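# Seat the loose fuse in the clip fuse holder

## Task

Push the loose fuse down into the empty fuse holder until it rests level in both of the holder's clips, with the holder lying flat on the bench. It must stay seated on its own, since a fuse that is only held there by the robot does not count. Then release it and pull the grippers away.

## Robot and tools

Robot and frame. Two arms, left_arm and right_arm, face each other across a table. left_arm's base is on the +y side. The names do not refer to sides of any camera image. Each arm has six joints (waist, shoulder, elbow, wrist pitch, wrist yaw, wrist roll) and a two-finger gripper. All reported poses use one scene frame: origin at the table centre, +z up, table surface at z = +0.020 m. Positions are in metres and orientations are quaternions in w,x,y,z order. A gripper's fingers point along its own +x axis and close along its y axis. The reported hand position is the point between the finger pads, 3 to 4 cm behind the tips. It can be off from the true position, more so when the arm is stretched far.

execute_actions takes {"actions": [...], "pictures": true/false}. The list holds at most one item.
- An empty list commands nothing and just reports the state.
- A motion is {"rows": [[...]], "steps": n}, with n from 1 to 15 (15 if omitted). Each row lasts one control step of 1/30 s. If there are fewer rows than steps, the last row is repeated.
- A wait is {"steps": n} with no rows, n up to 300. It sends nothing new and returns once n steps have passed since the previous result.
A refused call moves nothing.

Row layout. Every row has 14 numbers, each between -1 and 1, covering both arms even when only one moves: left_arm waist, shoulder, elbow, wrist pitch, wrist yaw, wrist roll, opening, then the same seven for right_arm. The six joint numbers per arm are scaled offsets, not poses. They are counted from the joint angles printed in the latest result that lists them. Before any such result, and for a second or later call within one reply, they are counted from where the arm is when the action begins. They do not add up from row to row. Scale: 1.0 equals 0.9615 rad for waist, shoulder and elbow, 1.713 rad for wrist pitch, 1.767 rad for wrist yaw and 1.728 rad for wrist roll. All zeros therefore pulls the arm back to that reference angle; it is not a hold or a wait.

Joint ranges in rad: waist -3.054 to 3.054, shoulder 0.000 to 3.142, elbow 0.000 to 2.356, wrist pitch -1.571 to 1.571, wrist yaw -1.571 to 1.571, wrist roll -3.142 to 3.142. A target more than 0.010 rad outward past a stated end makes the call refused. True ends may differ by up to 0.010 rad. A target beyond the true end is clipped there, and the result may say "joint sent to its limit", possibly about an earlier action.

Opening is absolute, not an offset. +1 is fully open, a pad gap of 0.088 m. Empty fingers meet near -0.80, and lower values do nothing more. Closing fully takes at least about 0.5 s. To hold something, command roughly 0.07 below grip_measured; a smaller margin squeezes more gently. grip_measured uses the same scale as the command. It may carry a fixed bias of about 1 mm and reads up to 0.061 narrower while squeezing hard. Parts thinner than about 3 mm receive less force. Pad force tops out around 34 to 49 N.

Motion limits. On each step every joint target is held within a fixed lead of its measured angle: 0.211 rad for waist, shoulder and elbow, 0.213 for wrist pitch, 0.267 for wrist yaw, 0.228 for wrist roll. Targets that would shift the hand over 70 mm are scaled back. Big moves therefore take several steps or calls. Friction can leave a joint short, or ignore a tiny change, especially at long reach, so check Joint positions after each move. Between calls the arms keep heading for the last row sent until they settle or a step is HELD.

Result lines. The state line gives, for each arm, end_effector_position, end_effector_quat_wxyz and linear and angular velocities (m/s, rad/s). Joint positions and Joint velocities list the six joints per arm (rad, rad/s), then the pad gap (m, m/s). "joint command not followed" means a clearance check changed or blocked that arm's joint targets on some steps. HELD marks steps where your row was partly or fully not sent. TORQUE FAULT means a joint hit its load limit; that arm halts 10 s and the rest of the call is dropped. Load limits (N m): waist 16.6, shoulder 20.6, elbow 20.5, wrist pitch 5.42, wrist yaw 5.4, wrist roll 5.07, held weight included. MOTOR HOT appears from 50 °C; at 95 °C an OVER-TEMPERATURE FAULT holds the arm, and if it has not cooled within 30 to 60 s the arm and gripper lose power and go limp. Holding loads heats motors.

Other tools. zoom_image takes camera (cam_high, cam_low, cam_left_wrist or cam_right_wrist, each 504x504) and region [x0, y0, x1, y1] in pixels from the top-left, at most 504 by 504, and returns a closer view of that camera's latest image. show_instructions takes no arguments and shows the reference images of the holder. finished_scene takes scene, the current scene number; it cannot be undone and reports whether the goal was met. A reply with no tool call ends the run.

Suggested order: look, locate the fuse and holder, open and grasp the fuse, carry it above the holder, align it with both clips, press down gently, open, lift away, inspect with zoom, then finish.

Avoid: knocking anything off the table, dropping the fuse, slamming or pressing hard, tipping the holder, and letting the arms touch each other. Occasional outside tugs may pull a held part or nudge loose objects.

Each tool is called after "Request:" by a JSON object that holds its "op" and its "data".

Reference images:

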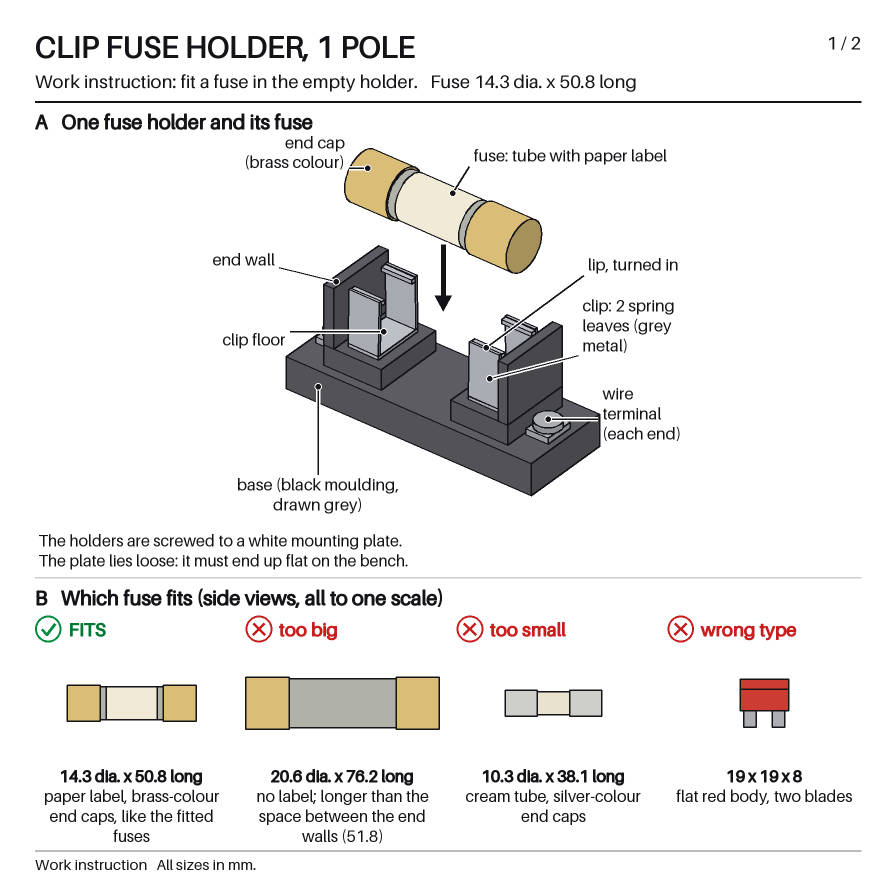

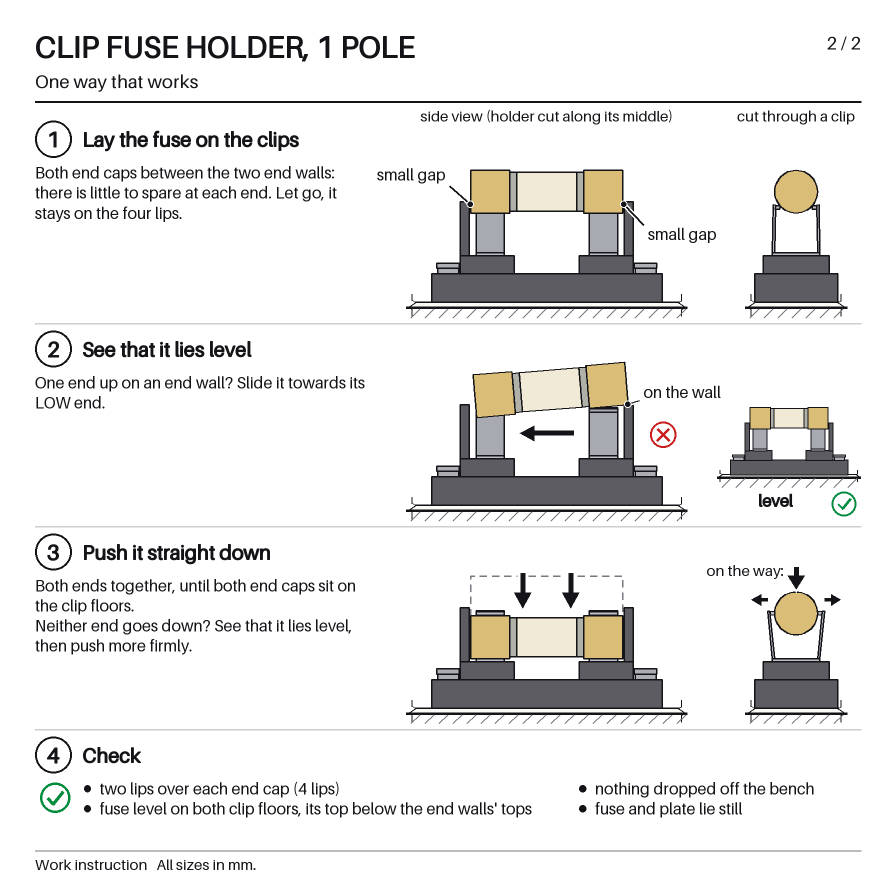

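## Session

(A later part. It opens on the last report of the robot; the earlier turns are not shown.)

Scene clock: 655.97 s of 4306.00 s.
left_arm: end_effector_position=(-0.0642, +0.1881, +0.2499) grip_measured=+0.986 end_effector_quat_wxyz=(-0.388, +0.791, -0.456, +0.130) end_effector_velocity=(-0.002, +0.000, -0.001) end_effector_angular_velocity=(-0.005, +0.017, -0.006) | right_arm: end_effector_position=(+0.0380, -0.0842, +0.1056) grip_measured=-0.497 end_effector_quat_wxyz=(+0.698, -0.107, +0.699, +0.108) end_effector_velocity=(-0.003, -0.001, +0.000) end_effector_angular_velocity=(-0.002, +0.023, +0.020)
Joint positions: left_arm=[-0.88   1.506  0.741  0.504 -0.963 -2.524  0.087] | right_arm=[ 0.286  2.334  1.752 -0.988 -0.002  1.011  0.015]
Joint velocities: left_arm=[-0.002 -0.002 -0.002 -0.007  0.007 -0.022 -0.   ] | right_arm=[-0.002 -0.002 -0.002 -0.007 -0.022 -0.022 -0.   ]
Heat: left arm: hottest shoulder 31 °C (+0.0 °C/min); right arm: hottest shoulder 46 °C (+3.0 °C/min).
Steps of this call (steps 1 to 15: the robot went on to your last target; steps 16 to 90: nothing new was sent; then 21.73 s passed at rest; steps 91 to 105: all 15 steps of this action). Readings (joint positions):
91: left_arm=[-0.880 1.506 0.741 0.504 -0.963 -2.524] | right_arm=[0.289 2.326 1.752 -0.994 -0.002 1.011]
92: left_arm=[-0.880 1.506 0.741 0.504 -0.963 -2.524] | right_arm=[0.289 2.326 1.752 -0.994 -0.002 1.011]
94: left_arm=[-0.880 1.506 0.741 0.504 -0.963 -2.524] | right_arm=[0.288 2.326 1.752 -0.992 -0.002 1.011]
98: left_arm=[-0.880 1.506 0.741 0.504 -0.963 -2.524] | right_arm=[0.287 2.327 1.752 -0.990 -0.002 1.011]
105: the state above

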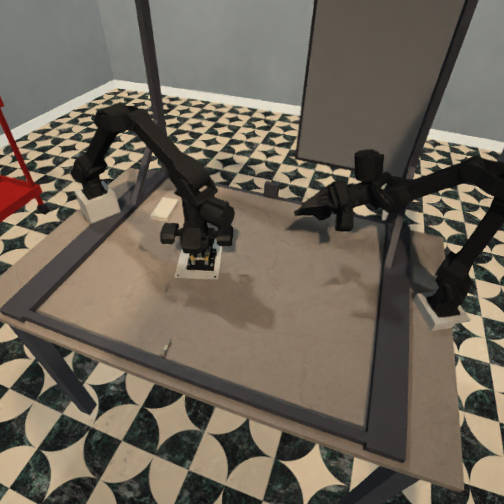

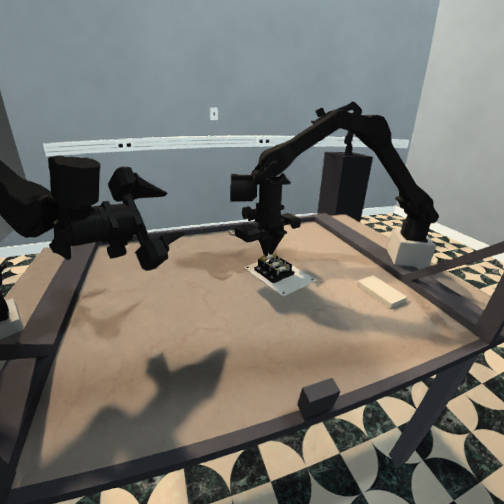

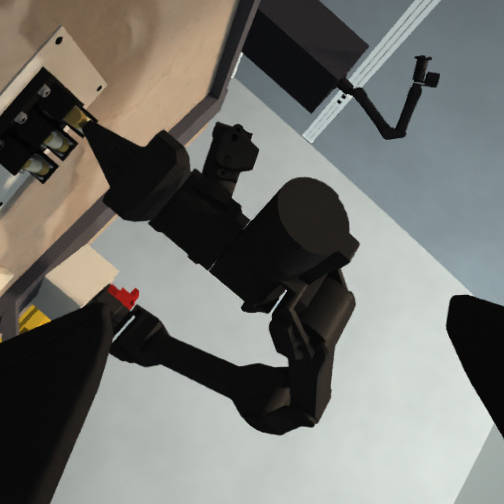

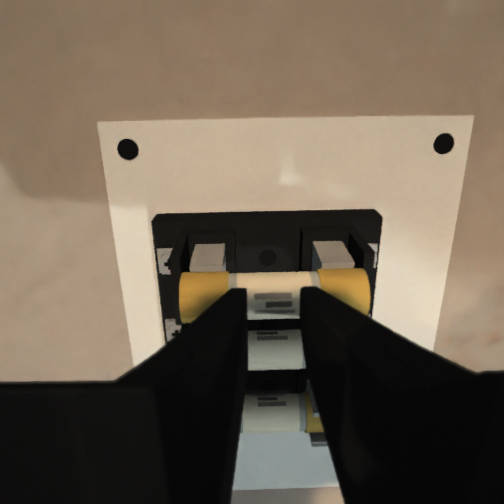

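Request:
{"op": "execute_actions", "data": {"actions": [{"rows": [[0,0,0,0,0,0,1, 0,0.022,-0.011,0.001,0,0,-0.50],[0,0,0,0,0,0,1, 0,0.026,-0.013,0.001,0,0,-0.50],[0,0,0,0,0,0,1, 0,0.03,-0.016,0.002,0,0,-0.50],[0,0,0,0,0,0,1, 0,0.034,-0.018,0.002,0,0,-0.50],[0,0,0,0,0,0,1, 0,0.038,-0.02,0.003,0,0,-0.50],[0,0,0,0,0,0,1, 0,0.042,-0.023,0.003,0,0,-0.50],[0,0,0,0,0,0,1, 0,0.046,-0.025,0.004,0,0,-0.50],[0,0,0,0,0,0,1, 0,0.05,-0.027,0.004,0,0,-0.50],[0,0,0,0,0,0,1, 0,0.054,-0.03,0.005,0,0,-0.50],[0,0,0,0,0,0,1, 0,0.058,-0.032,0.005,0,0,-0.50],[0,0,0,0,0,0,1, 0,0.062,-0.034,0.006,0,0,-0.50],[0,0,0,0,0,0,1, 0,0.066,-0.037,0.006,0,0,-0.50],[0,0,0,0,0,0,1, 0,0.07,-0.039,0.007,0,0,-0.50]], "steps": 15}]}}

Scene clock: 669.30 s of 4306.00 s.
left_arm: end_effector_position=(-0.0642, +0.1881, +0.2499) grip_measured=+0.986 end_effector_quat_wxyz=(-0.388, +0.791, -0.456, +0.130) end_effector_velocity=(+0.000, +0.000, -0.001) end_effector_angular_velocity=(+0.003, +0.005, -0.004) | right_arm: end_effector_position=(+0.0375, -0.0863, +0.1003) grip_measured=-0.497 end_effector_quat_wxyz=(+0.697, -0.111, +0.701, +0.104) end_effector_velocity=(-0.005, +0.000, -0.003) end_effector_angular_velocity=(+0.007, +0.036, +0.004)
Joint positions: left_arm=[-0.88   1.506  0.741  0.504 -0.963 -2.524  0.087] | right_arm=[ 0.286  2.344  1.747 -0.985 -0.002  1.011  0.015]
Joint velocities: left_arm=[ 0.002 -0.002 -0.002 -0.007  0.007 -0.007 -0.   ] | right_arm=[-0.002  0.002 -0.007  0.007 -0.037 -0.007 -0.   ]
Heat: left arm: hottest shoulder 31 °C (+0.0 °C/min); right arm: hottest shoulder 45 °C (+0.0 °C/min).
Steps of this call (steps 1 to 15: the robot went on to your last target; steps 16 to 90: nothing new was sent; then 9.83 s passed at rest; steps 91 to 105: all 15 steps of this action). Readings (joint positions):
91: left_arm=[-0.880 1.506 0.741 0.504 -0.963 -2.524] | right_arm=[0.285 2.335 1.752 -0.988 -0.002 1.011]
92: left_arm=[-0.880 1.506 0.741 0.504 -0.963 -2.524] | right_arm=[0.285 2.335 1.752 -0.988 -0.002 1.011]
94: left_arm=[-0.880 1.506 0.741 0.504 -0.963 -2.524] | right_arm=[0.286 2.337 1.752 -0.988 -0.002 1.011]
98: left_arm=[-0.880 1.506 0.741 0.504 -0.963 -2.524] | right_arm=[0.286 2.340 1.751 -0.988 -0.002 1.011]
105: the state above

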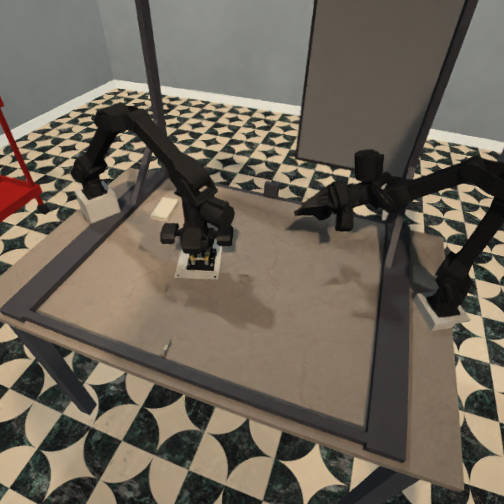

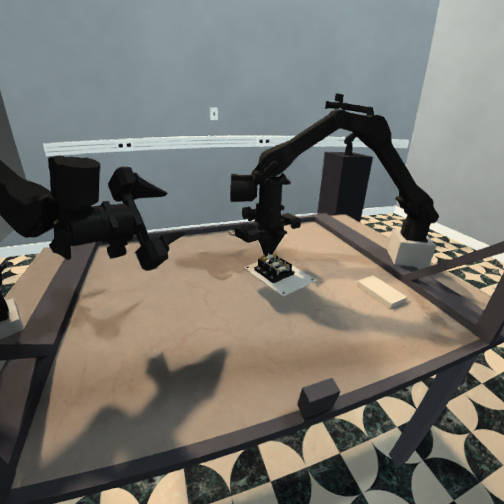

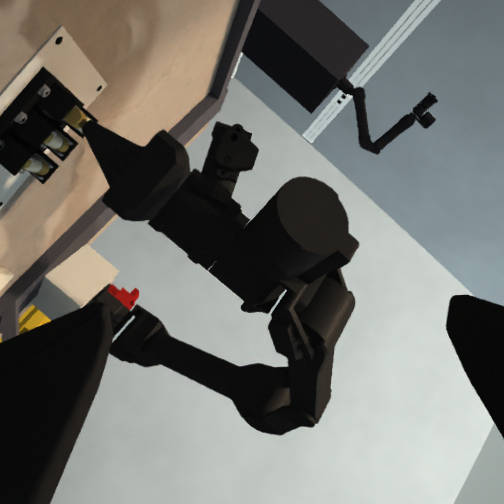

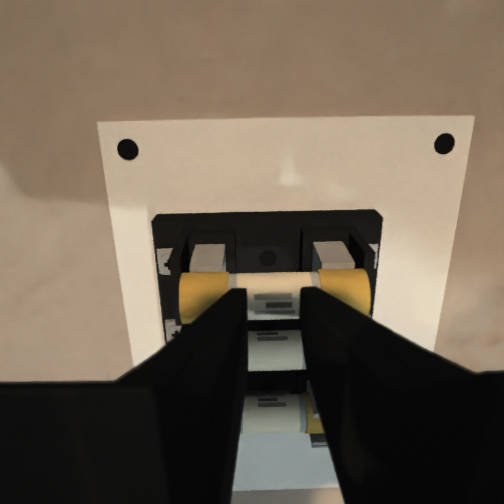

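Request:
{"op": "execute_actions", "data": {"actions": [{"rows": [[0,0,0,0,0,0,1, 0,0.062,-0.035,0.004,0,0,-0.50],[0,0,0,0,0,0,1, 0,0.066,-0.037,0.004,0,0,-0.50],[0,0,0,0,0,0,1, 0,0.07,-0.039,0.004,0,0,-0.50],[0,0,0,0,0,0,1, 0,0.074,-0.042,0.004,0,0,-0.50],[0,0,0,0,0,0,1, 0,0.078,-0.044,0.004,0,0,-0.50],[0,0,0,0,0,0,1, 0,0.082,-0.046,0.005,0,0,-0.50],[0,0,0,0,0,0,1, 0,0.086,-0.049,0.005,0,0,-0.50],[0,0,0,0,0,0,1, 0,0.09,-0.051,0.005,0,0,-0.50],[0,0,0,0,0,0,1, 0,0.094,-0.053,0.005,0,0,-0.50],[0,0,0,0,0,0,1, 0,0.098,-0.055,0.006,0,0,-0.50],[0,0,0,0,0,0,1, 0,0.102,-0.058,0.006,0,0,-0.50],[0,0,0,0,0,0,1, 0,0.106,-0.06,0.006,0,0,-0.50],[0,0,0,0,0,0,1, 0,0.11,-0.062,0.006,0,0,-0.50]], "steps": 15}]}}

Scene clock: 681.70 s of 4306.00 s.
left_arm: end_effector_position=(-0.0642, +0.1881, +0.2499) grip_measured=+0.986 end_effector_quat_wxyz=(-0.388, +0.791, -0.456, +0.130) end_effector_velocity=(-0.002, +0.000, -0.001) end_effector_angular_velocity=(+0.012, -0.007, -0.011) | right_arm: end_effector_position=(+0.0368, -0.0887, +0.0950) grip_measured=-0.497 end_effector_quat_wxyz=(+0.695, -0.115, +0.703, +0.100) end_effector_velocity=(-0.001, -0.005, -0.002) end_effector_angular_velocity=(-0.015, +0.012, +0.019)
Joint positions: left_arm=[-0.88   1.506  0.741  0.504 -0.963 -2.524  0.087] | right_arm=[ 0.286  2.353  1.74  -0.982 -0.003  1.011  0.015]
Joint velocities: left_arm=[-0.002 -0.002 -0.002 -0.007  0.007  0.007 -0.   ] | right_arm=[-0.002 -0.002 -0.012 -0.007 -0.007 -0.022 -0.   ]
Heat: left arm: hottest shoulder 31 °C (+0.0 °C/min); right arm: hottest shoulder 41 °C (-5.1 °C/min).
Steps of this call (steps 1 to 15: the robot went on to your last target; steps 16 to 90: nothing new was sent; then 8.90 s passed at rest; steps 91 to 105: all 15 steps of this action). Readings (joint positions):
91: left_arm=[-0.880 1.506 0.741 0.504 -0.963 -2.524] | right_arm=[0.285 2.344 1.746 -0.984 -0.002 1.011]
92: left_arm=[-0.880 1.506 0.741 0.504 -0.963 -2.524] | right_arm=[0.286 2.344 1.746 -0.984 -0.002 1.011]
94: left_arm=[-0.880 1.506 0.741 0.504 -0.963 -2.524] | right_arm=[0.285 2.346 1.745 -0.984 -0.002 1.011]
98: left_arm=[-0.880 1.506 0.741 0.504 -0.963 -2.524] | right_arm=[0.285 2.349 1.743 -0.984 -0.002 1.011]
105: the state above

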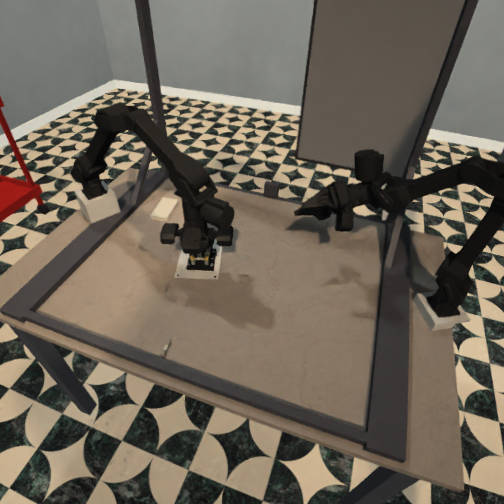

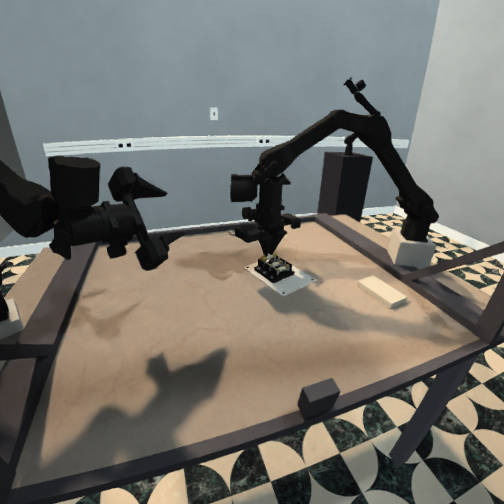

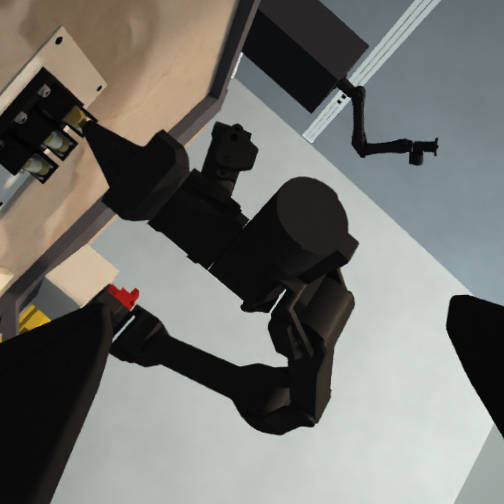

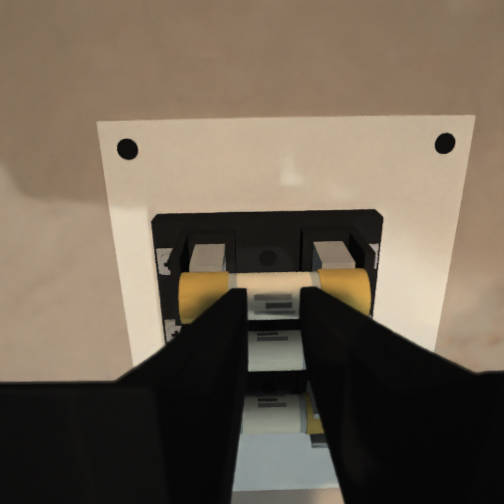

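Request:
{"op": "execute_actions", "data": {"actions": [{"rows": [[0,0,0,0,0,0,1, 0,0.101,-0.055,0.006,0,0,-0.50],[0,0,0,0,0,0,1, 0,0.104,-0.056,0.008,0,0,-0.50],[0,0,0,0,0,0,1, 0,0.107,-0.057,0.01,0,0,-0.50],[0,0,0,0,0,0,1, 0,0.11,-0.058,0.012,0,0,-0.50],[0,0,0,0,0,0,1, 0,0.113,-0.059,0.014,0,0,-0.50],[0,0,0,0,0,0,1, 0,0.116,-0.06,0.016,0,0,-0.50],[0,0,0,0,0,0,1, 0,0.119,-0.061,0.018,0,0,-0.50],[0,0,0,0,0,0,1, 0,0.122,-0.062,0.02,0,0,-0.50],[0,0,0,0,0,0,1, 0,0.125,-0.063,0.022,0,0,-0.50],[0,0,0,0,0,0,1, 0,0.128,-0.064,0.024,0,0,-0.50],[0,0,0,0,0,0,1, 0,0.131,-0.065,0.026,0,0,-0.50],[0,0,0,0,0,0,1, 0,0.134,-0.066,0.028,0,0,-0.50],[0,0,0,0,0,0,1, 0,0.137,-0.067,0.03,0,0,-0.50]], "steps": 15}]}}

Scene clock: 717.97 s of 4306.00 s.
left_arm: end_effector_position=(-0.0642, +0.1881, +0.2499) grip_measured=+0.986 end_effector_quat_wxyz=(-0.388, +0.791, -0.456, +0.130) end_effector_velocity=(+0.000, +0.001, -0.003) end_effector_angular_velocity=(+0.015, -0.012, +0.004) | right_arm: end_effector_position=(+0.0367, -0.0894, +0.0916) grip_measured=-0.498 end_effector_quat_wxyz=(+0.694, -0.115, +0.703, +0.100) end_effector_velocity=(-0.001, -0.002, -0.002) end_effector_angular_velocity=(-0.001, +0.008, -0.010)
Joint positions: left_arm=[-0.88   1.506  0.741  0.504 -0.963 -2.524  0.087] | right_arm=[ 0.285  2.356  1.731 -0.971 -0.003  1.011  0.015]
Joint velocities: left_arm=[-0.002  0.002 -0.002 -0.007 -0.007  0.007 -0.   ] | right_arm=[-0.002 -0.002 -0.012  0.007 -0.007  0.007 -0.   ]
Heat: left arm: hottest shoulder 31 °C (+0.0 °C/min); right arm: hottest shoulder 35 °C (-11.1 °C/min).
Steps of this call (steps 1 to 15: the robot went on to your last target; steps 16 to 90: nothing new was sent; then 32.77 s passed at rest; steps 91 to 105: all 15 steps of this action). Readings (joint positions):
91: left_arm=[-0.880 1.506 0.741 0.504 -0.963 -2.524] | right_arm=[0.286 2.353 1.740 -0.982 -0.003 1.011]
92: left_arm=[-0.880 1.506 0.741 0.504 -0.963 -2.524] | right_arm=[0.285 2.354 1.740 -0.982 -0.003 1.011]
94: left_arm=[-0.880 1.506 0.741 0.504 -0.963 -2.524] | right_arm=[0.286 2.354 1.739 -0.981 -0.003 1.011]
98: left_arm=[-0.880 1.506 0.741 0.504 -0.963 -2.524] | right_arm=[0.286 2.355 1.736 -0.978 -0.003 1.011]
105: the state above

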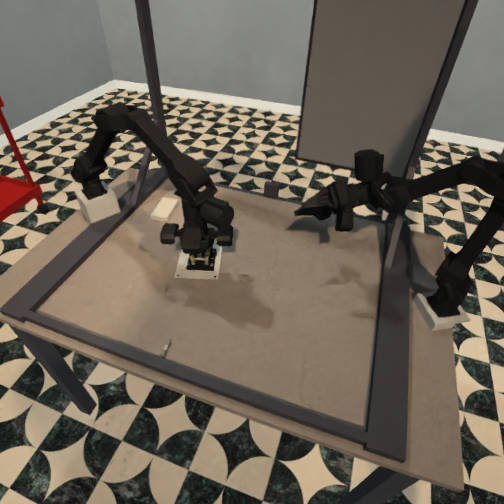

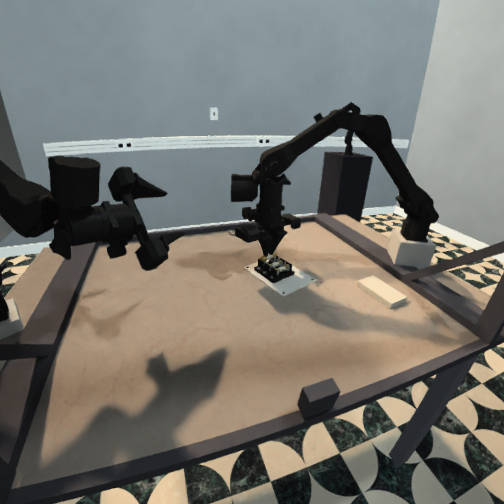

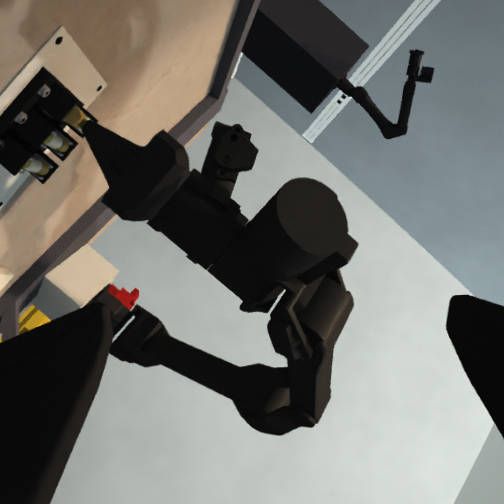

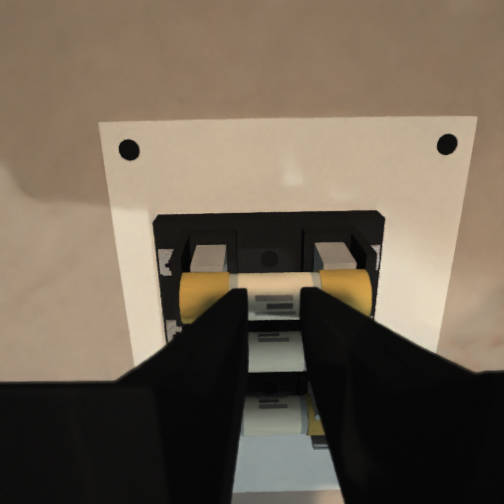

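Request:
{"op": "zoom_image", "data": {"camera": "cam_high", "region": [170, 235, 230, 285]}}

Request:
{"op": "zoom_image", "data": {"camera": "cam_right_wrist", "region": [140, 190, 400, 350]}}

Region (170, 235, 230, 285) of cam_high's 504x504 image, scaled by 8.400, with more detail than that image has.

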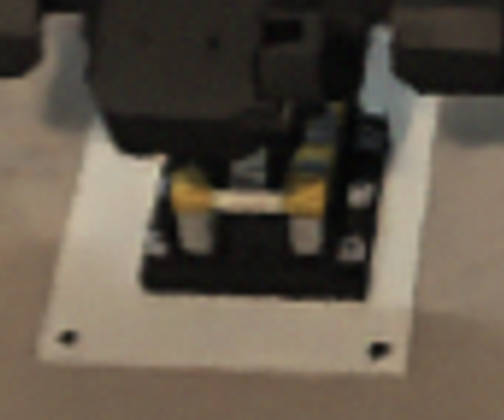

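Region (140, 190, 400, 350) of cam_right_wrist's 504x504 image, scaled by 1.938, with more detail than that image has; it fills the top 310 rows of this view, and the rest is white.

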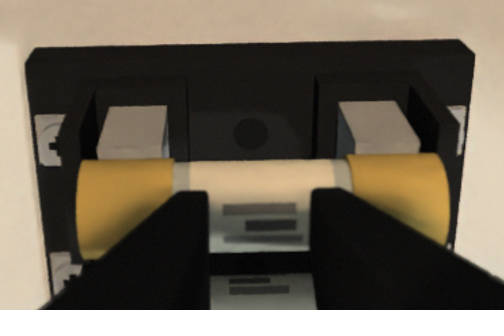

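Request:
{"op": "execute_actions", "data": {"actions": [{"rows": [[0,0,0,0,0,0,1, 0,0.11,-0.05,0.018,0,0,-0.50],[0,0,0,0,0,0,1, 0,0.09,-0.04,0.01,0,0,-0.50],[0,0,0,0,0,0,1, 0,0.07,-0.03,0.003,0,0,-0.50],[0,0,0,0,0,0,1, 0,0.05,-0.022,-0.004,0,0,-0.50],[0,0,0,0,0,0,1, 0,0.034,-0.015,-0.01,0,0,-0.50],[0,0,0,0,0,0,1, -0.002,0.025,-0.03,-0.007,0,-0.001,-0.50],[0,0,0,0,0,0,1, -0.004,0.017,-0.046,-0.004,0,-0.003,-0.50],[0,0,0,0,0,0,1, -0.007,0.008,-0.061,-0.001,0,-0.004,-0.50],[0,0,0,0,0,0,1, -0.009,-0.001,-0.076,0.002,0,-0.005,-0.50],[0,0,0,0,0,0,1, -0.011,-0.01,-0.092,0.005,0,-0.007,-0.50],[0,0,0,0,0,0,1, -0.013,-0.018,-0.107,0.008,0,-0.008,-0.50],[0,0,0,0,0,0,1, -0.015,-0.027,-0.122,0.011,0,-0.009,-0.50],[0,0,0,0,0,0,1, -0.018,-0.036,-0.137,0.014,0,-0.011,-0.50],[0,0,0,0,0,0,1, -0.02,-0.044,-0.153,0.017,0,-0.012,-0.50],[0,0,0,0,0,0,1, -0.022,-0.053,-0.168,0.02,0,-0.013,-0.50]], "steps": 15}], "pictures": false}}

Request:
{"op": "execute_actions", "data": {"actions": [{"steps": 10}]}}

Scene clock: 810.83 s of 4306.00 s.
left_arm: end_effector_position=(-0.0642, +0.1881, +0.2499) grip_measured=+0.986 end_effector_quat_wxyz=(-0.388, +0.791, -0.456, +0.130) end_effector_velocity=(+0.000, +0.001, -0.001) end_effector_angular_velocity=(+0.002, +0.001, +0.006) | right_arm: end_effector_position=(+0.0371, -0.1004, +0.0999) grip_measured=-0.498 end_effector_quat_wxyz=(+0.696, -0.108, +0.702, +0.107) end_effector_velocity=(+0.002, -0.085, +0.001) end_effector_angular_velocity=(-0.049, +0.051, -0.034)
Joint positions: left_arm=[-0.88   1.506  0.741  0.504 -0.963 -2.524  0.087] | right_arm=[ 0.277  2.287  1.645 -0.934 -0.007  1.003  0.015]
Joint velocities: left_arm=[-0.002 -0.002 -0.002 -0.007 -0.007 -0.007 -0.   ] | right_arm=[-0.071 -0.252 -0.437  0.125 -0.037 -0.037 -0.   ]
Heat: left arm: hottest shoulder 31 °C (+0.0 °C/min); right arm: hottest wrist pitch 45 °C (+9.0 °C/min).
Steps of this call (steps 1 to 15: the robot went on to your last target; steps 16 to 90: nothing new was sent; then 89.37 s passed at rest; steps 91 to 105: all 15 steps of this action). Readings (joint positions):
91: left_arm=[-0.880 1.506 0.741 0.504 -0.963 -2.524] | right_arm=[0.285 2.355 1.730 -0.970 -0.003 1.011]
92: left_arm=[-0.880 1.506 0.741 0.504 -0.963 -2.524] | right_arm=[0.285 2.352 1.730 -0.970 -0.003 1.011]
94: left_arm=[-0.880 1.506 0.741 0.504 -0.963 -2.524] | right_arm=[0.285 2.344 1.733 -0.972 -0.003 1.011]
98: left_arm=[-0.880 1.506 0.741 0.504 -0.963 -2.524] | right_arm=[0.285 2.335 1.728 -0.969 -0.003 1.011]
105: the state above

Scene clock: 811.17 s of 4306.00 s.
left_arm: end_effector_position=(-0.0642, +0.1881, +0.2499) grip_measured=+0.986 end_effector_quat_wxyz=(-0.388, +0.791, -0.456, +0.130) end_effector_velocity=(-0.002, +0.000, -0.001) end_effector_angular_velocity=(+0.003, +0.005, -0.008) | right_arm: end_effector_position=(+0.0374, -0.1068, +0.0999) grip_measured=-0.498 end_effector_quat_wxyz=(+0.695, -0.108, +0.703, +0.106) end_effector_velocity=(-0.001, -0.004, +0.000) end_effector_angular_velocity=(-0.010, +0.010, +0.005)
Joint positions: left_arm=[-0.88   1.506  0.741  0.504 -0.963 -2.524  0.087] | right_arm=[ 0.271  2.267  1.61  -0.921 -0.009  0.998  0.015]
Joint velocities: left_arm=[-0.002 -0.002 -0.002 -0.007  0.007 -0.007 -0.   ] | right_arm=[-0.002 -0.007 -0.012 -0.007 -0.007 -0.007 -0.   ]
Heat: left arm: hottest shoulder 31 °C (+0.0 °C/min); right arm: hottest wrist pitch 45 °C (+9.1 °C/min).
Steps of this call (steps 1 to 10: the robot went on to your last target). Readings (joint positions):
1: left_arm=[-0.880 1.506 0.741 0.504 -0.963 -2.524] | right_arm=[0.275 2.280 1.633 -0.931 -0.007 1.001]
2: left_arm=[-0.880 1.506 0.741 0.504 -0.963 -2.524] | right_arm=[0.273 2.275 1.625 -0.930 -0.008 1.000]
4: left_arm=[-0.880 1.506 0.741 0.504 -0.963 -2.524] | right_arm=[0.271 2.270 1.615 -0.926 -0.009 0.999]
8: left_arm=[-0.880 1.506 0.741 0.504 -0.963 -2.524] | right_arm=[0.271 2.267 1.611 -0.921 -0.009 0.998]
10: the state above

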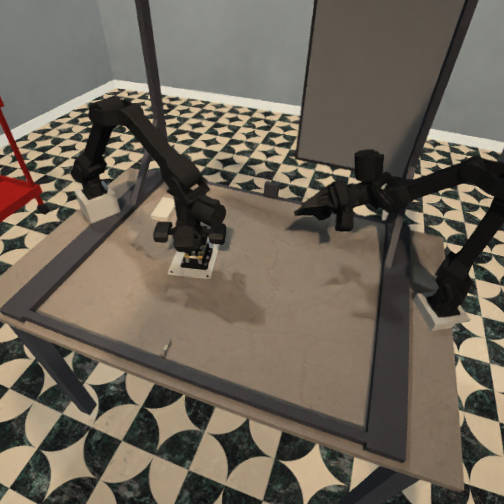

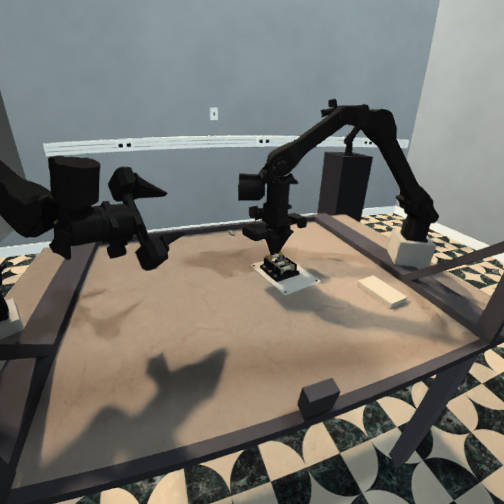

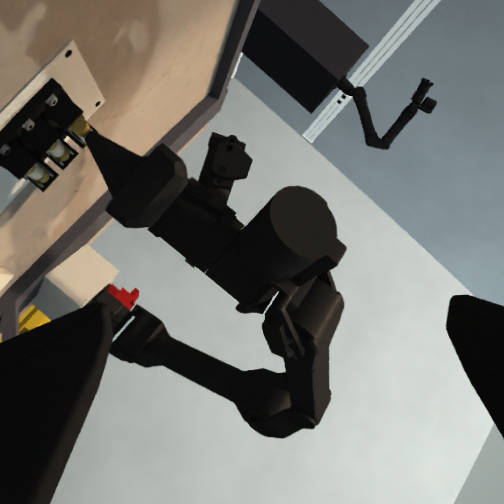

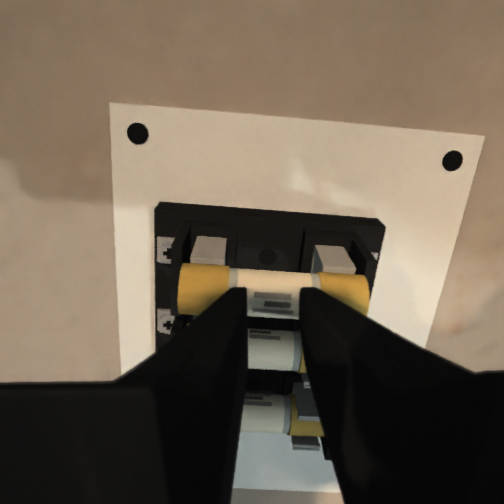

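Request:
{"op": "execute_actions", "data": {"actions": [{"rows": [[0,0,0,0,0,0,1, 0,0.02,-0.02,-0.008,0.002,0,-0.50],[0,0,0,0,0,0,1, 0,0.0,0.0,-0.008,0.004,0,-0.50],[0,0,0,0,0,0,1, 0,-0.015,0.012,-0.012,0.005,0,-0.50],[0,0,0,0,0,0,1, 0,-0.025,0.022,-0.016,0.005,0,-0.50],[0,0,0,0,0,0,1, 0,-0.031,0.027,-0.019,0.005,0,-0.50],[0,0,0,0,0,0,1, 0,-0.031,0.027,-0.019,0.005,0,-0.50],[0,0,0,0,0,0,1, 0,-0.033,0.027,-0.019,0.005,0,-0.50],[0,0,0,0,0,0,1, 0.008,-0.039,0.022,-0.018,0.005,0.012,-0.50],[0,0,0,0,0,0,1, 0.018,-0.046,0.01,-0.016,0.005,0.027,-0.50],[0,0,0,0,0,0,1, 0.029,-0.053,-0.004,-0.013,0.005,0.043,-0.50],[0,0,0,0,0,0,1, 0.04,-0.06,-0.018,-0.01,0.005,0.059,-0.50],[0,0,0,0,0,0,1, 0.051,-0.066,-0.032,-0.008,0.005,0.075,-0.50],[0,0,0,0,0,0,1, 0.061,-0.07,-0.046,-0.005,0.005,0.09,-0.50],[0,0,0,0,0,0,1, 0.071,-0.073,-0.06,-0.003,0.005,0.104,-0.50]], "steps": 15}], "pictures": false}}

Request:
{"op": "execute_actions", "data": {"actions": [{"steps": 12}]}}

Scene clock: 851.80 s of 4306.00 s.
left_arm: end_effector_position=(-0.0642, +0.1881, +0.2499) grip_measured=+0.986 end_effector_quat_wxyz=(-0.388, +0.791, -0.456, +0.130) end_effector_velocity=(+0.000, +0.002, +0.002) end_effector_angular_velocity=(-0.021, +0.016, +0.017) | right_arm: end_effector_position=(+0.0182, -0.1077, +0.1151) grip_measured=-0.498 end_effector_quat_wxyz=(+0.703, -0.075, +0.703, +0.079) end_effector_velocity=(-0.140, -0.034, -0.006) end_effector_angular_velocity=(-0.112, +0.051, -0.141)
Joint positions: left_arm=[-0.88   1.506  0.741  0.504 -0.963 -2.524  0.087] | right_arm=[ 0.318  2.213  1.583 -0.934 -0.001  1.131  0.015]
Joint velocities: left_arm=[-0.007 -0.002 -0.002  0.007 -0.022 -0.022 -0.   ] | right_arm=[ 0.305 -0.129 -0.242 -0.007 -0.022  0.447  0.   ]
Heat: left arm: hottest shoulder 32 °C (+1.0 °C/min); right arm: hottest wrist pitch 35 °C (-9.0 °C/min).
Steps of this call (steps 1 to 30: the robot went on to your last target; steps 31 to 90: nothing new was sent; then 37.13 s passed at rest; steps 91 to 105: all 15 steps of this action). Readings (joint positions):
91: left_arm=[-0.880 1.506 0.741 0.504 -0.963 -2.524] | right_arm=[0.271 2.265 1.611 -0.920 -0.009 0.998]
92: left_arm=[-0.880 1.506 0.741 0.504 -0.963 -2.524] | right_arm=[0.271 2.262 1.612 -0.921 -0.009 0.998]
94: left_arm=[-0.880 1.506 0.741 0.504 -0.963 -2.524] | right_arm=[0.271 2.259 1.619 -0.930 -0.007 0.998]
98: left_arm=[-0.880 1.506 0.741 0.504 -0.963 -2.524] | right_arm=[0.272 2.254 1.622 -0.950 -0.003 0.999]
105: the state above

Scene clock: 852.20 s of 4306.00 s.
left_arm: end_effector_position=(-0.0642, +0.1881, +0.2499) grip_measured=+0.986 end_effector_quat_wxyz=(-0.388, +0.791, -0.456, +0.130) end_effector_velocity=(-0.001, +0.001, +0.000) end_effector_angular_velocity=(-0.009, +0.019, -0.006) | right_arm: end_effector_position=(+0.0080, -0.1109, +0.1113) grip_measured=-0.498 end_effector_quat_wxyz=(+0.703, -0.073, +0.705, +0.069) end_effector_velocity=(+0.002, -0.001, -0.003) end_effector_angular_velocity=(-0.004, -0.007, +0.005)
Joint positions: left_arm=[-0.88   1.506  0.741  0.504 -0.963 -2.524  0.087] | right_arm=[ 0.341  2.209  1.561 -0.928 -0.001  1.172  0.015]
Joint velocities: left_arm=[-0.002 -0.007 -0.002 -0.007  0.007 -0.022  0.   ] | right_arm=[-0.002  0.002 -0.007  0.007  0.007 -0.007 -0.   ]
Heat: left arm: hottest shoulder 32 °C (+1.0 °C/min); right arm: hottest wrist pitch 35 °C (-9.1 °C/min).
Steps of this call (steps 1 to 12: the robot went on to your last target). Readings (joint positions):
1: left_arm=[-0.880 1.506 0.741 0.504 -0.963 -2.524] | right_arm=[0.328 2.210 1.576 -0.933 -0.001 1.144]
2: left_arm=[-0.880 1.506 0.741 0.504 -0.963 -2.524] | right_arm=[0.335 2.209 1.571 -0.932 -0.001 1.153]
4: left_arm=[-0.880 1.506 0.741 0.504 -0.963 -2.524] | right_arm=[0.341 2.209 1.565 -0.930 -0.001 1.163]
8: left_arm=[-0.880 1.506 0.741 0.504 -0.963 -2.524] | right_arm=[0.341 2.209 1.561 -0.928 -0.001 1.170]
12: the state above

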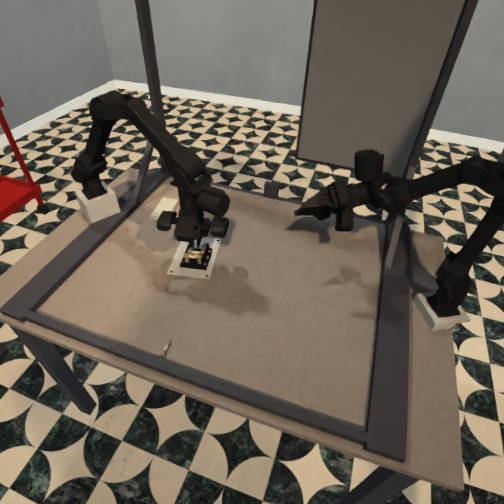

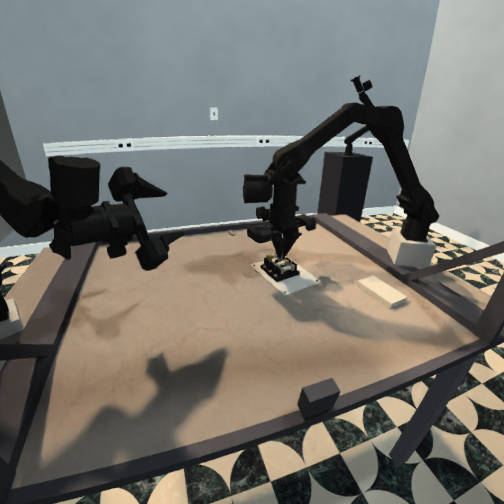

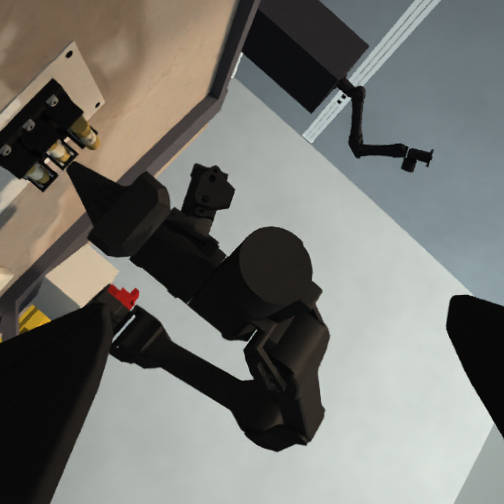

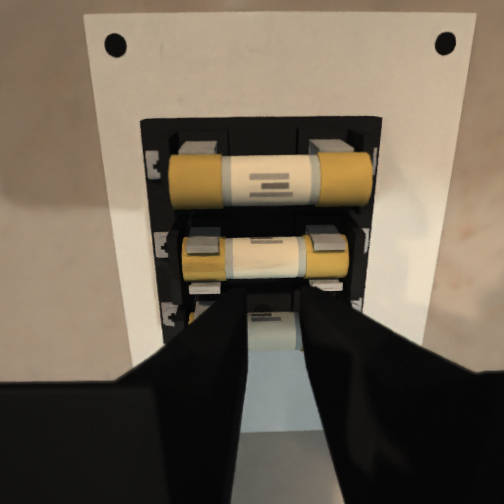

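Request:
{"op": "execute_actions", "data": {"actions": []}}

Scene clock: 877.87 s of 4306.00 s.
left_arm: end_effector_position=(-0.0642, +0.1881, +0.2499) grip_measured=+0.986 end_effector_quat_wxyz=(-0.388, +0.791, -0.456, +0.130) end_effector_velocity=(-0.002, -0.000, -0.003) end_effector_angular_velocity=(+0.008, +0.003, -0.008) | right_arm: end_effector_position=(+0.0080, -0.1109, +0.1113) grip_measured=-0.498 end_effector_quat_wxyz=(+0.703, -0.072, +0.705, +0.069) end_effector_velocity=(-0.000, -0.001, +0.002) end_effector_angular_velocity=(-0.001, +0.008, +0.019)
Joint positions: left_arm=[-0.88   1.506  0.741  0.504 -0.963 -2.524  0.087] | right_arm=[ 0.341  2.209  1.561 -0.928 -0.001  1.172  0.015]
Joint velocities: left_arm=[-0.002  0.002 -0.002 -0.007  0.007 -0.007 -0.   ] | right_arm=[-0.002 -0.002  0.002 -0.007 -0.007 -0.022 -0.   ]
Heat: left arm: hottest shoulder 32 °C (+1.0 °C/min); right arm: hottest shoulder 42 °C (-1.0 °C/min).
Steps of this call (steps 1 to 30: the robot went on to your last target; steps 31 to 90: nothing new was sent; then 22.67 s passed at rest). Readings (joint positions):
1: left_arm=[-0.880 1.506 0.741 0.504 -0.963 -2.524] | right_arm=[0.341 2.209 1.561 -0.928 -0.001 1.172]
2: left_arm=[-0.880 1.506 0.741 0.504 -0.963 -2.524] | right_arm=[0.341 2.209 1.561 -0.928 -0.001 1.172]
4: left_arm=[-0.880 1.506 0.741 0.504 -0.963 -2.524] | right_arm=[0.341 2.209 1.561 -0.928 -0.001 1.172]
8: left_arm=[-0.880 1.506 0.741 0.504 -0.963 -2.524] | right_arm=[0.341 2.209 1.561 -0.928 -0.001 1.172]
90: the state above
All arms were judged still, so your last target was given up. Only a new action makes them travel on or press farther. Fingers that are still opening or closing keep moving.

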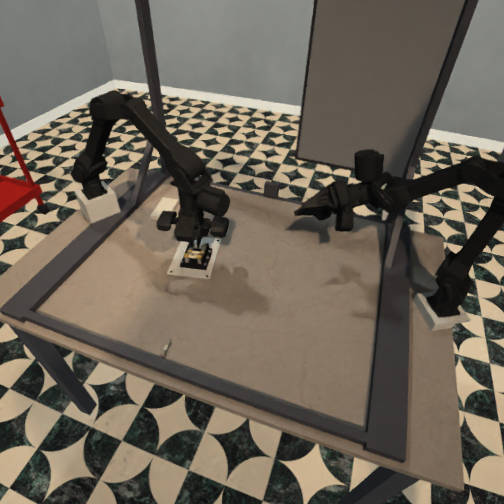

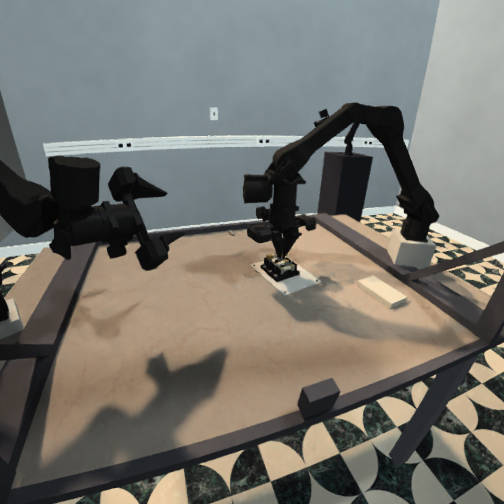

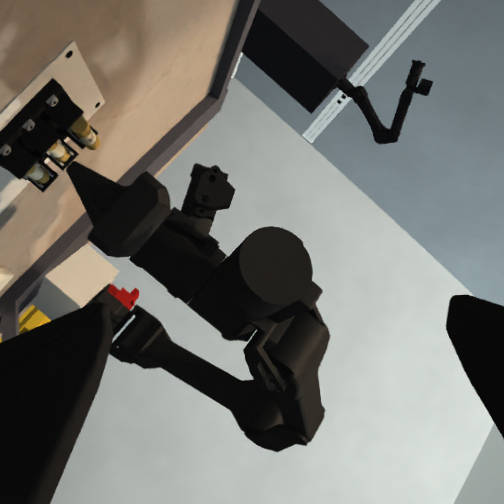

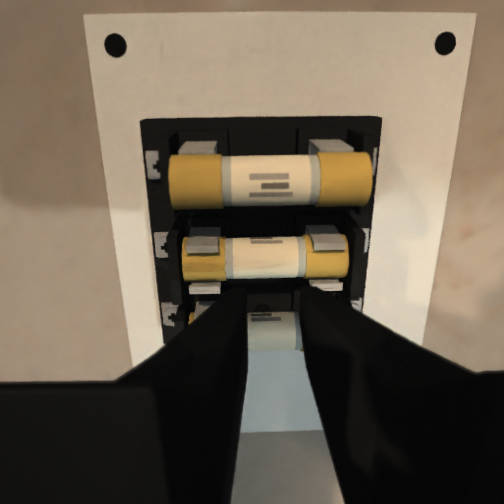

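Request:
{"op": "execute_actions", "data": {"actions": [{"rows": [[0,0,0,0,0,0,1,-0.003,0.008,-0.009,0.008,0,0,-0.5],[0,0,0,0,0,0,1,-0.006,0.014,-0.017,0.015,0,0,-0.5],[0,0,0,0,0,0,1,-0.008,0.019,-0.023,0.021,0,0,-0.5],[0,0,0,0,0,0,1,-0.008,0.023,-0.028,0.025,0,0,-0.5],[0,0,0,0,0,0,1,-0.008,0.026,-0.032,0.029,0,0,-0.5],[0,0,0,0,0,0,1,-0.008,0.029,-0.035,0.032,0,0,-0.5],[0,0,0,0,0,0,1,-0.008,0.031,-0.038,0.034,0,0,-0.5],[0,0,0,0,0,0,1,-0.008,0.033,-0.040,0.036,0,0,-0.5],[0,0,0,0,0,0,1,-0.008,0.035,-0.042,0.038,0,0,-0.5],[0,0,0,0,0,0,1,-0.008,0.036,-0.043,0.040,0,0,-0.5],[0,0,0,0,0,0,1,-0.008,0.037,-0.044,0.041,0,0,-0.5]], "steps": 15}]}}

Scene clock: 947.90 s of 4306.00 s.
left_arm: end_effector_position=(-0.0642, +0.1881, +0.2499) grip_measured=+0.986 end_effector_quat_wxyz=(-0.388, +0.791, -0.456, +0.130) end_effector_velocity=(+0.000, +0.001, +0.003) end_effector_angular_velocity=(-0.024, +0.021, +0.008) | right_arm: end_effector_position=(+0.0101, -0.1107, +0.0929) grip_measured=-0.498 end_effector_quat_wxyz=(+0.703, -0.068, +0.704, +0.069) end_effector_velocity=(+0.001, +0.014, +0.000) end_effector_angular_velocity=(+0.069, +0.008, -0.010)
Joint positions: left_arm=[-0.88   1.506  0.741  0.504 -0.963 -2.524  0.087] | right_arm=[ 0.336  2.237  1.527 -0.86  -0.001  1.172  0.015]
Joint velocities: left_arm=[-0.002 -0.007 -0.002  0.007 -0.007 -0.022 -0.   ] | right_arm=[-0.002 -0.002 -0.002  0.066 -0.022  0.007 -0.   ]
Heat: left arm: hottest shoulder 32 °C (+0.0 °C/min); right arm: hottest shoulder 51 °C (+7.1 °C/min). Fold the right arm in close to its base before you think long.
MOTOR HOT: a motor of the right arm reached 50 °C. Now the hottest motor of the right arm, joint 2 (shoulder), reports 51 °C. The temperature limit of the motors' drives, at which the controller stops that arm, is 95 °C. To cool a motor, set the load down, stop pushing, or move to a pose that needs little force.
Steps of this call (steps 1 to 90: nothing new was sent; then 66.53 s passed at rest; steps 91 to 105: all 15 steps of this action). Readings (joint positions):
91: left_arm=[-0.880 1.506 0.741 0.504 -0.963 -2.524] | right_arm=[0.341 2.209 1.561 -0.926 -0.001 1.172]
92: left_arm=[-0.880 1.506 0.741 0.504 -0.963 -2.524] | right_arm=[0.341 2.209 1.559 -0.920 -0.001 1.172]
94: left_arm=[-0.880 1.506 0.741 0.504 -0.963 -2.524] | right_arm=[0.340 2.211 1.554 -0.904 -0.001 1.172]
98: left_arm=[-0.880 1.506 0.741 0.504 -0.963 -2.524] | right_arm=[0.336 2.224 1.539 -0.880 -0.001 1.172]
105: the state above

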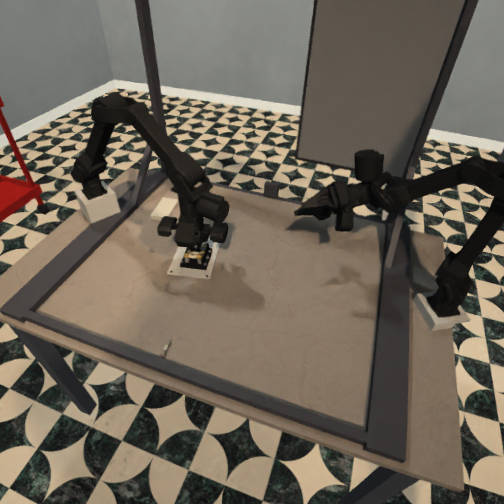

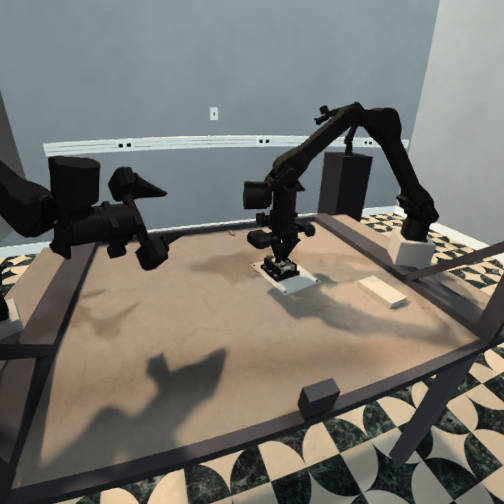

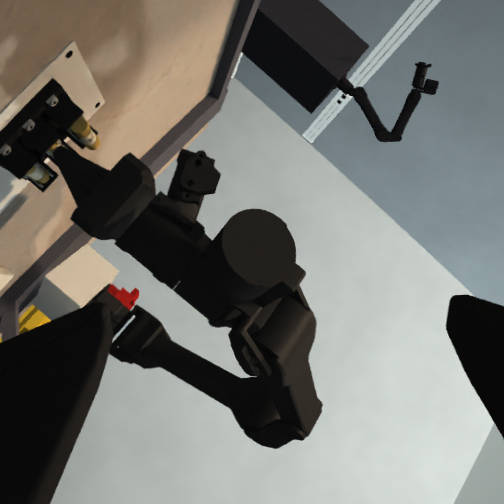

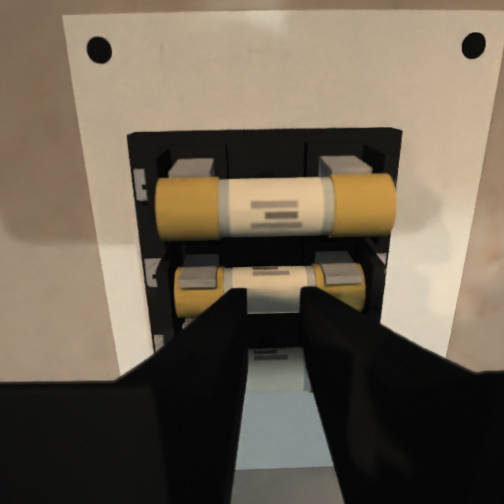

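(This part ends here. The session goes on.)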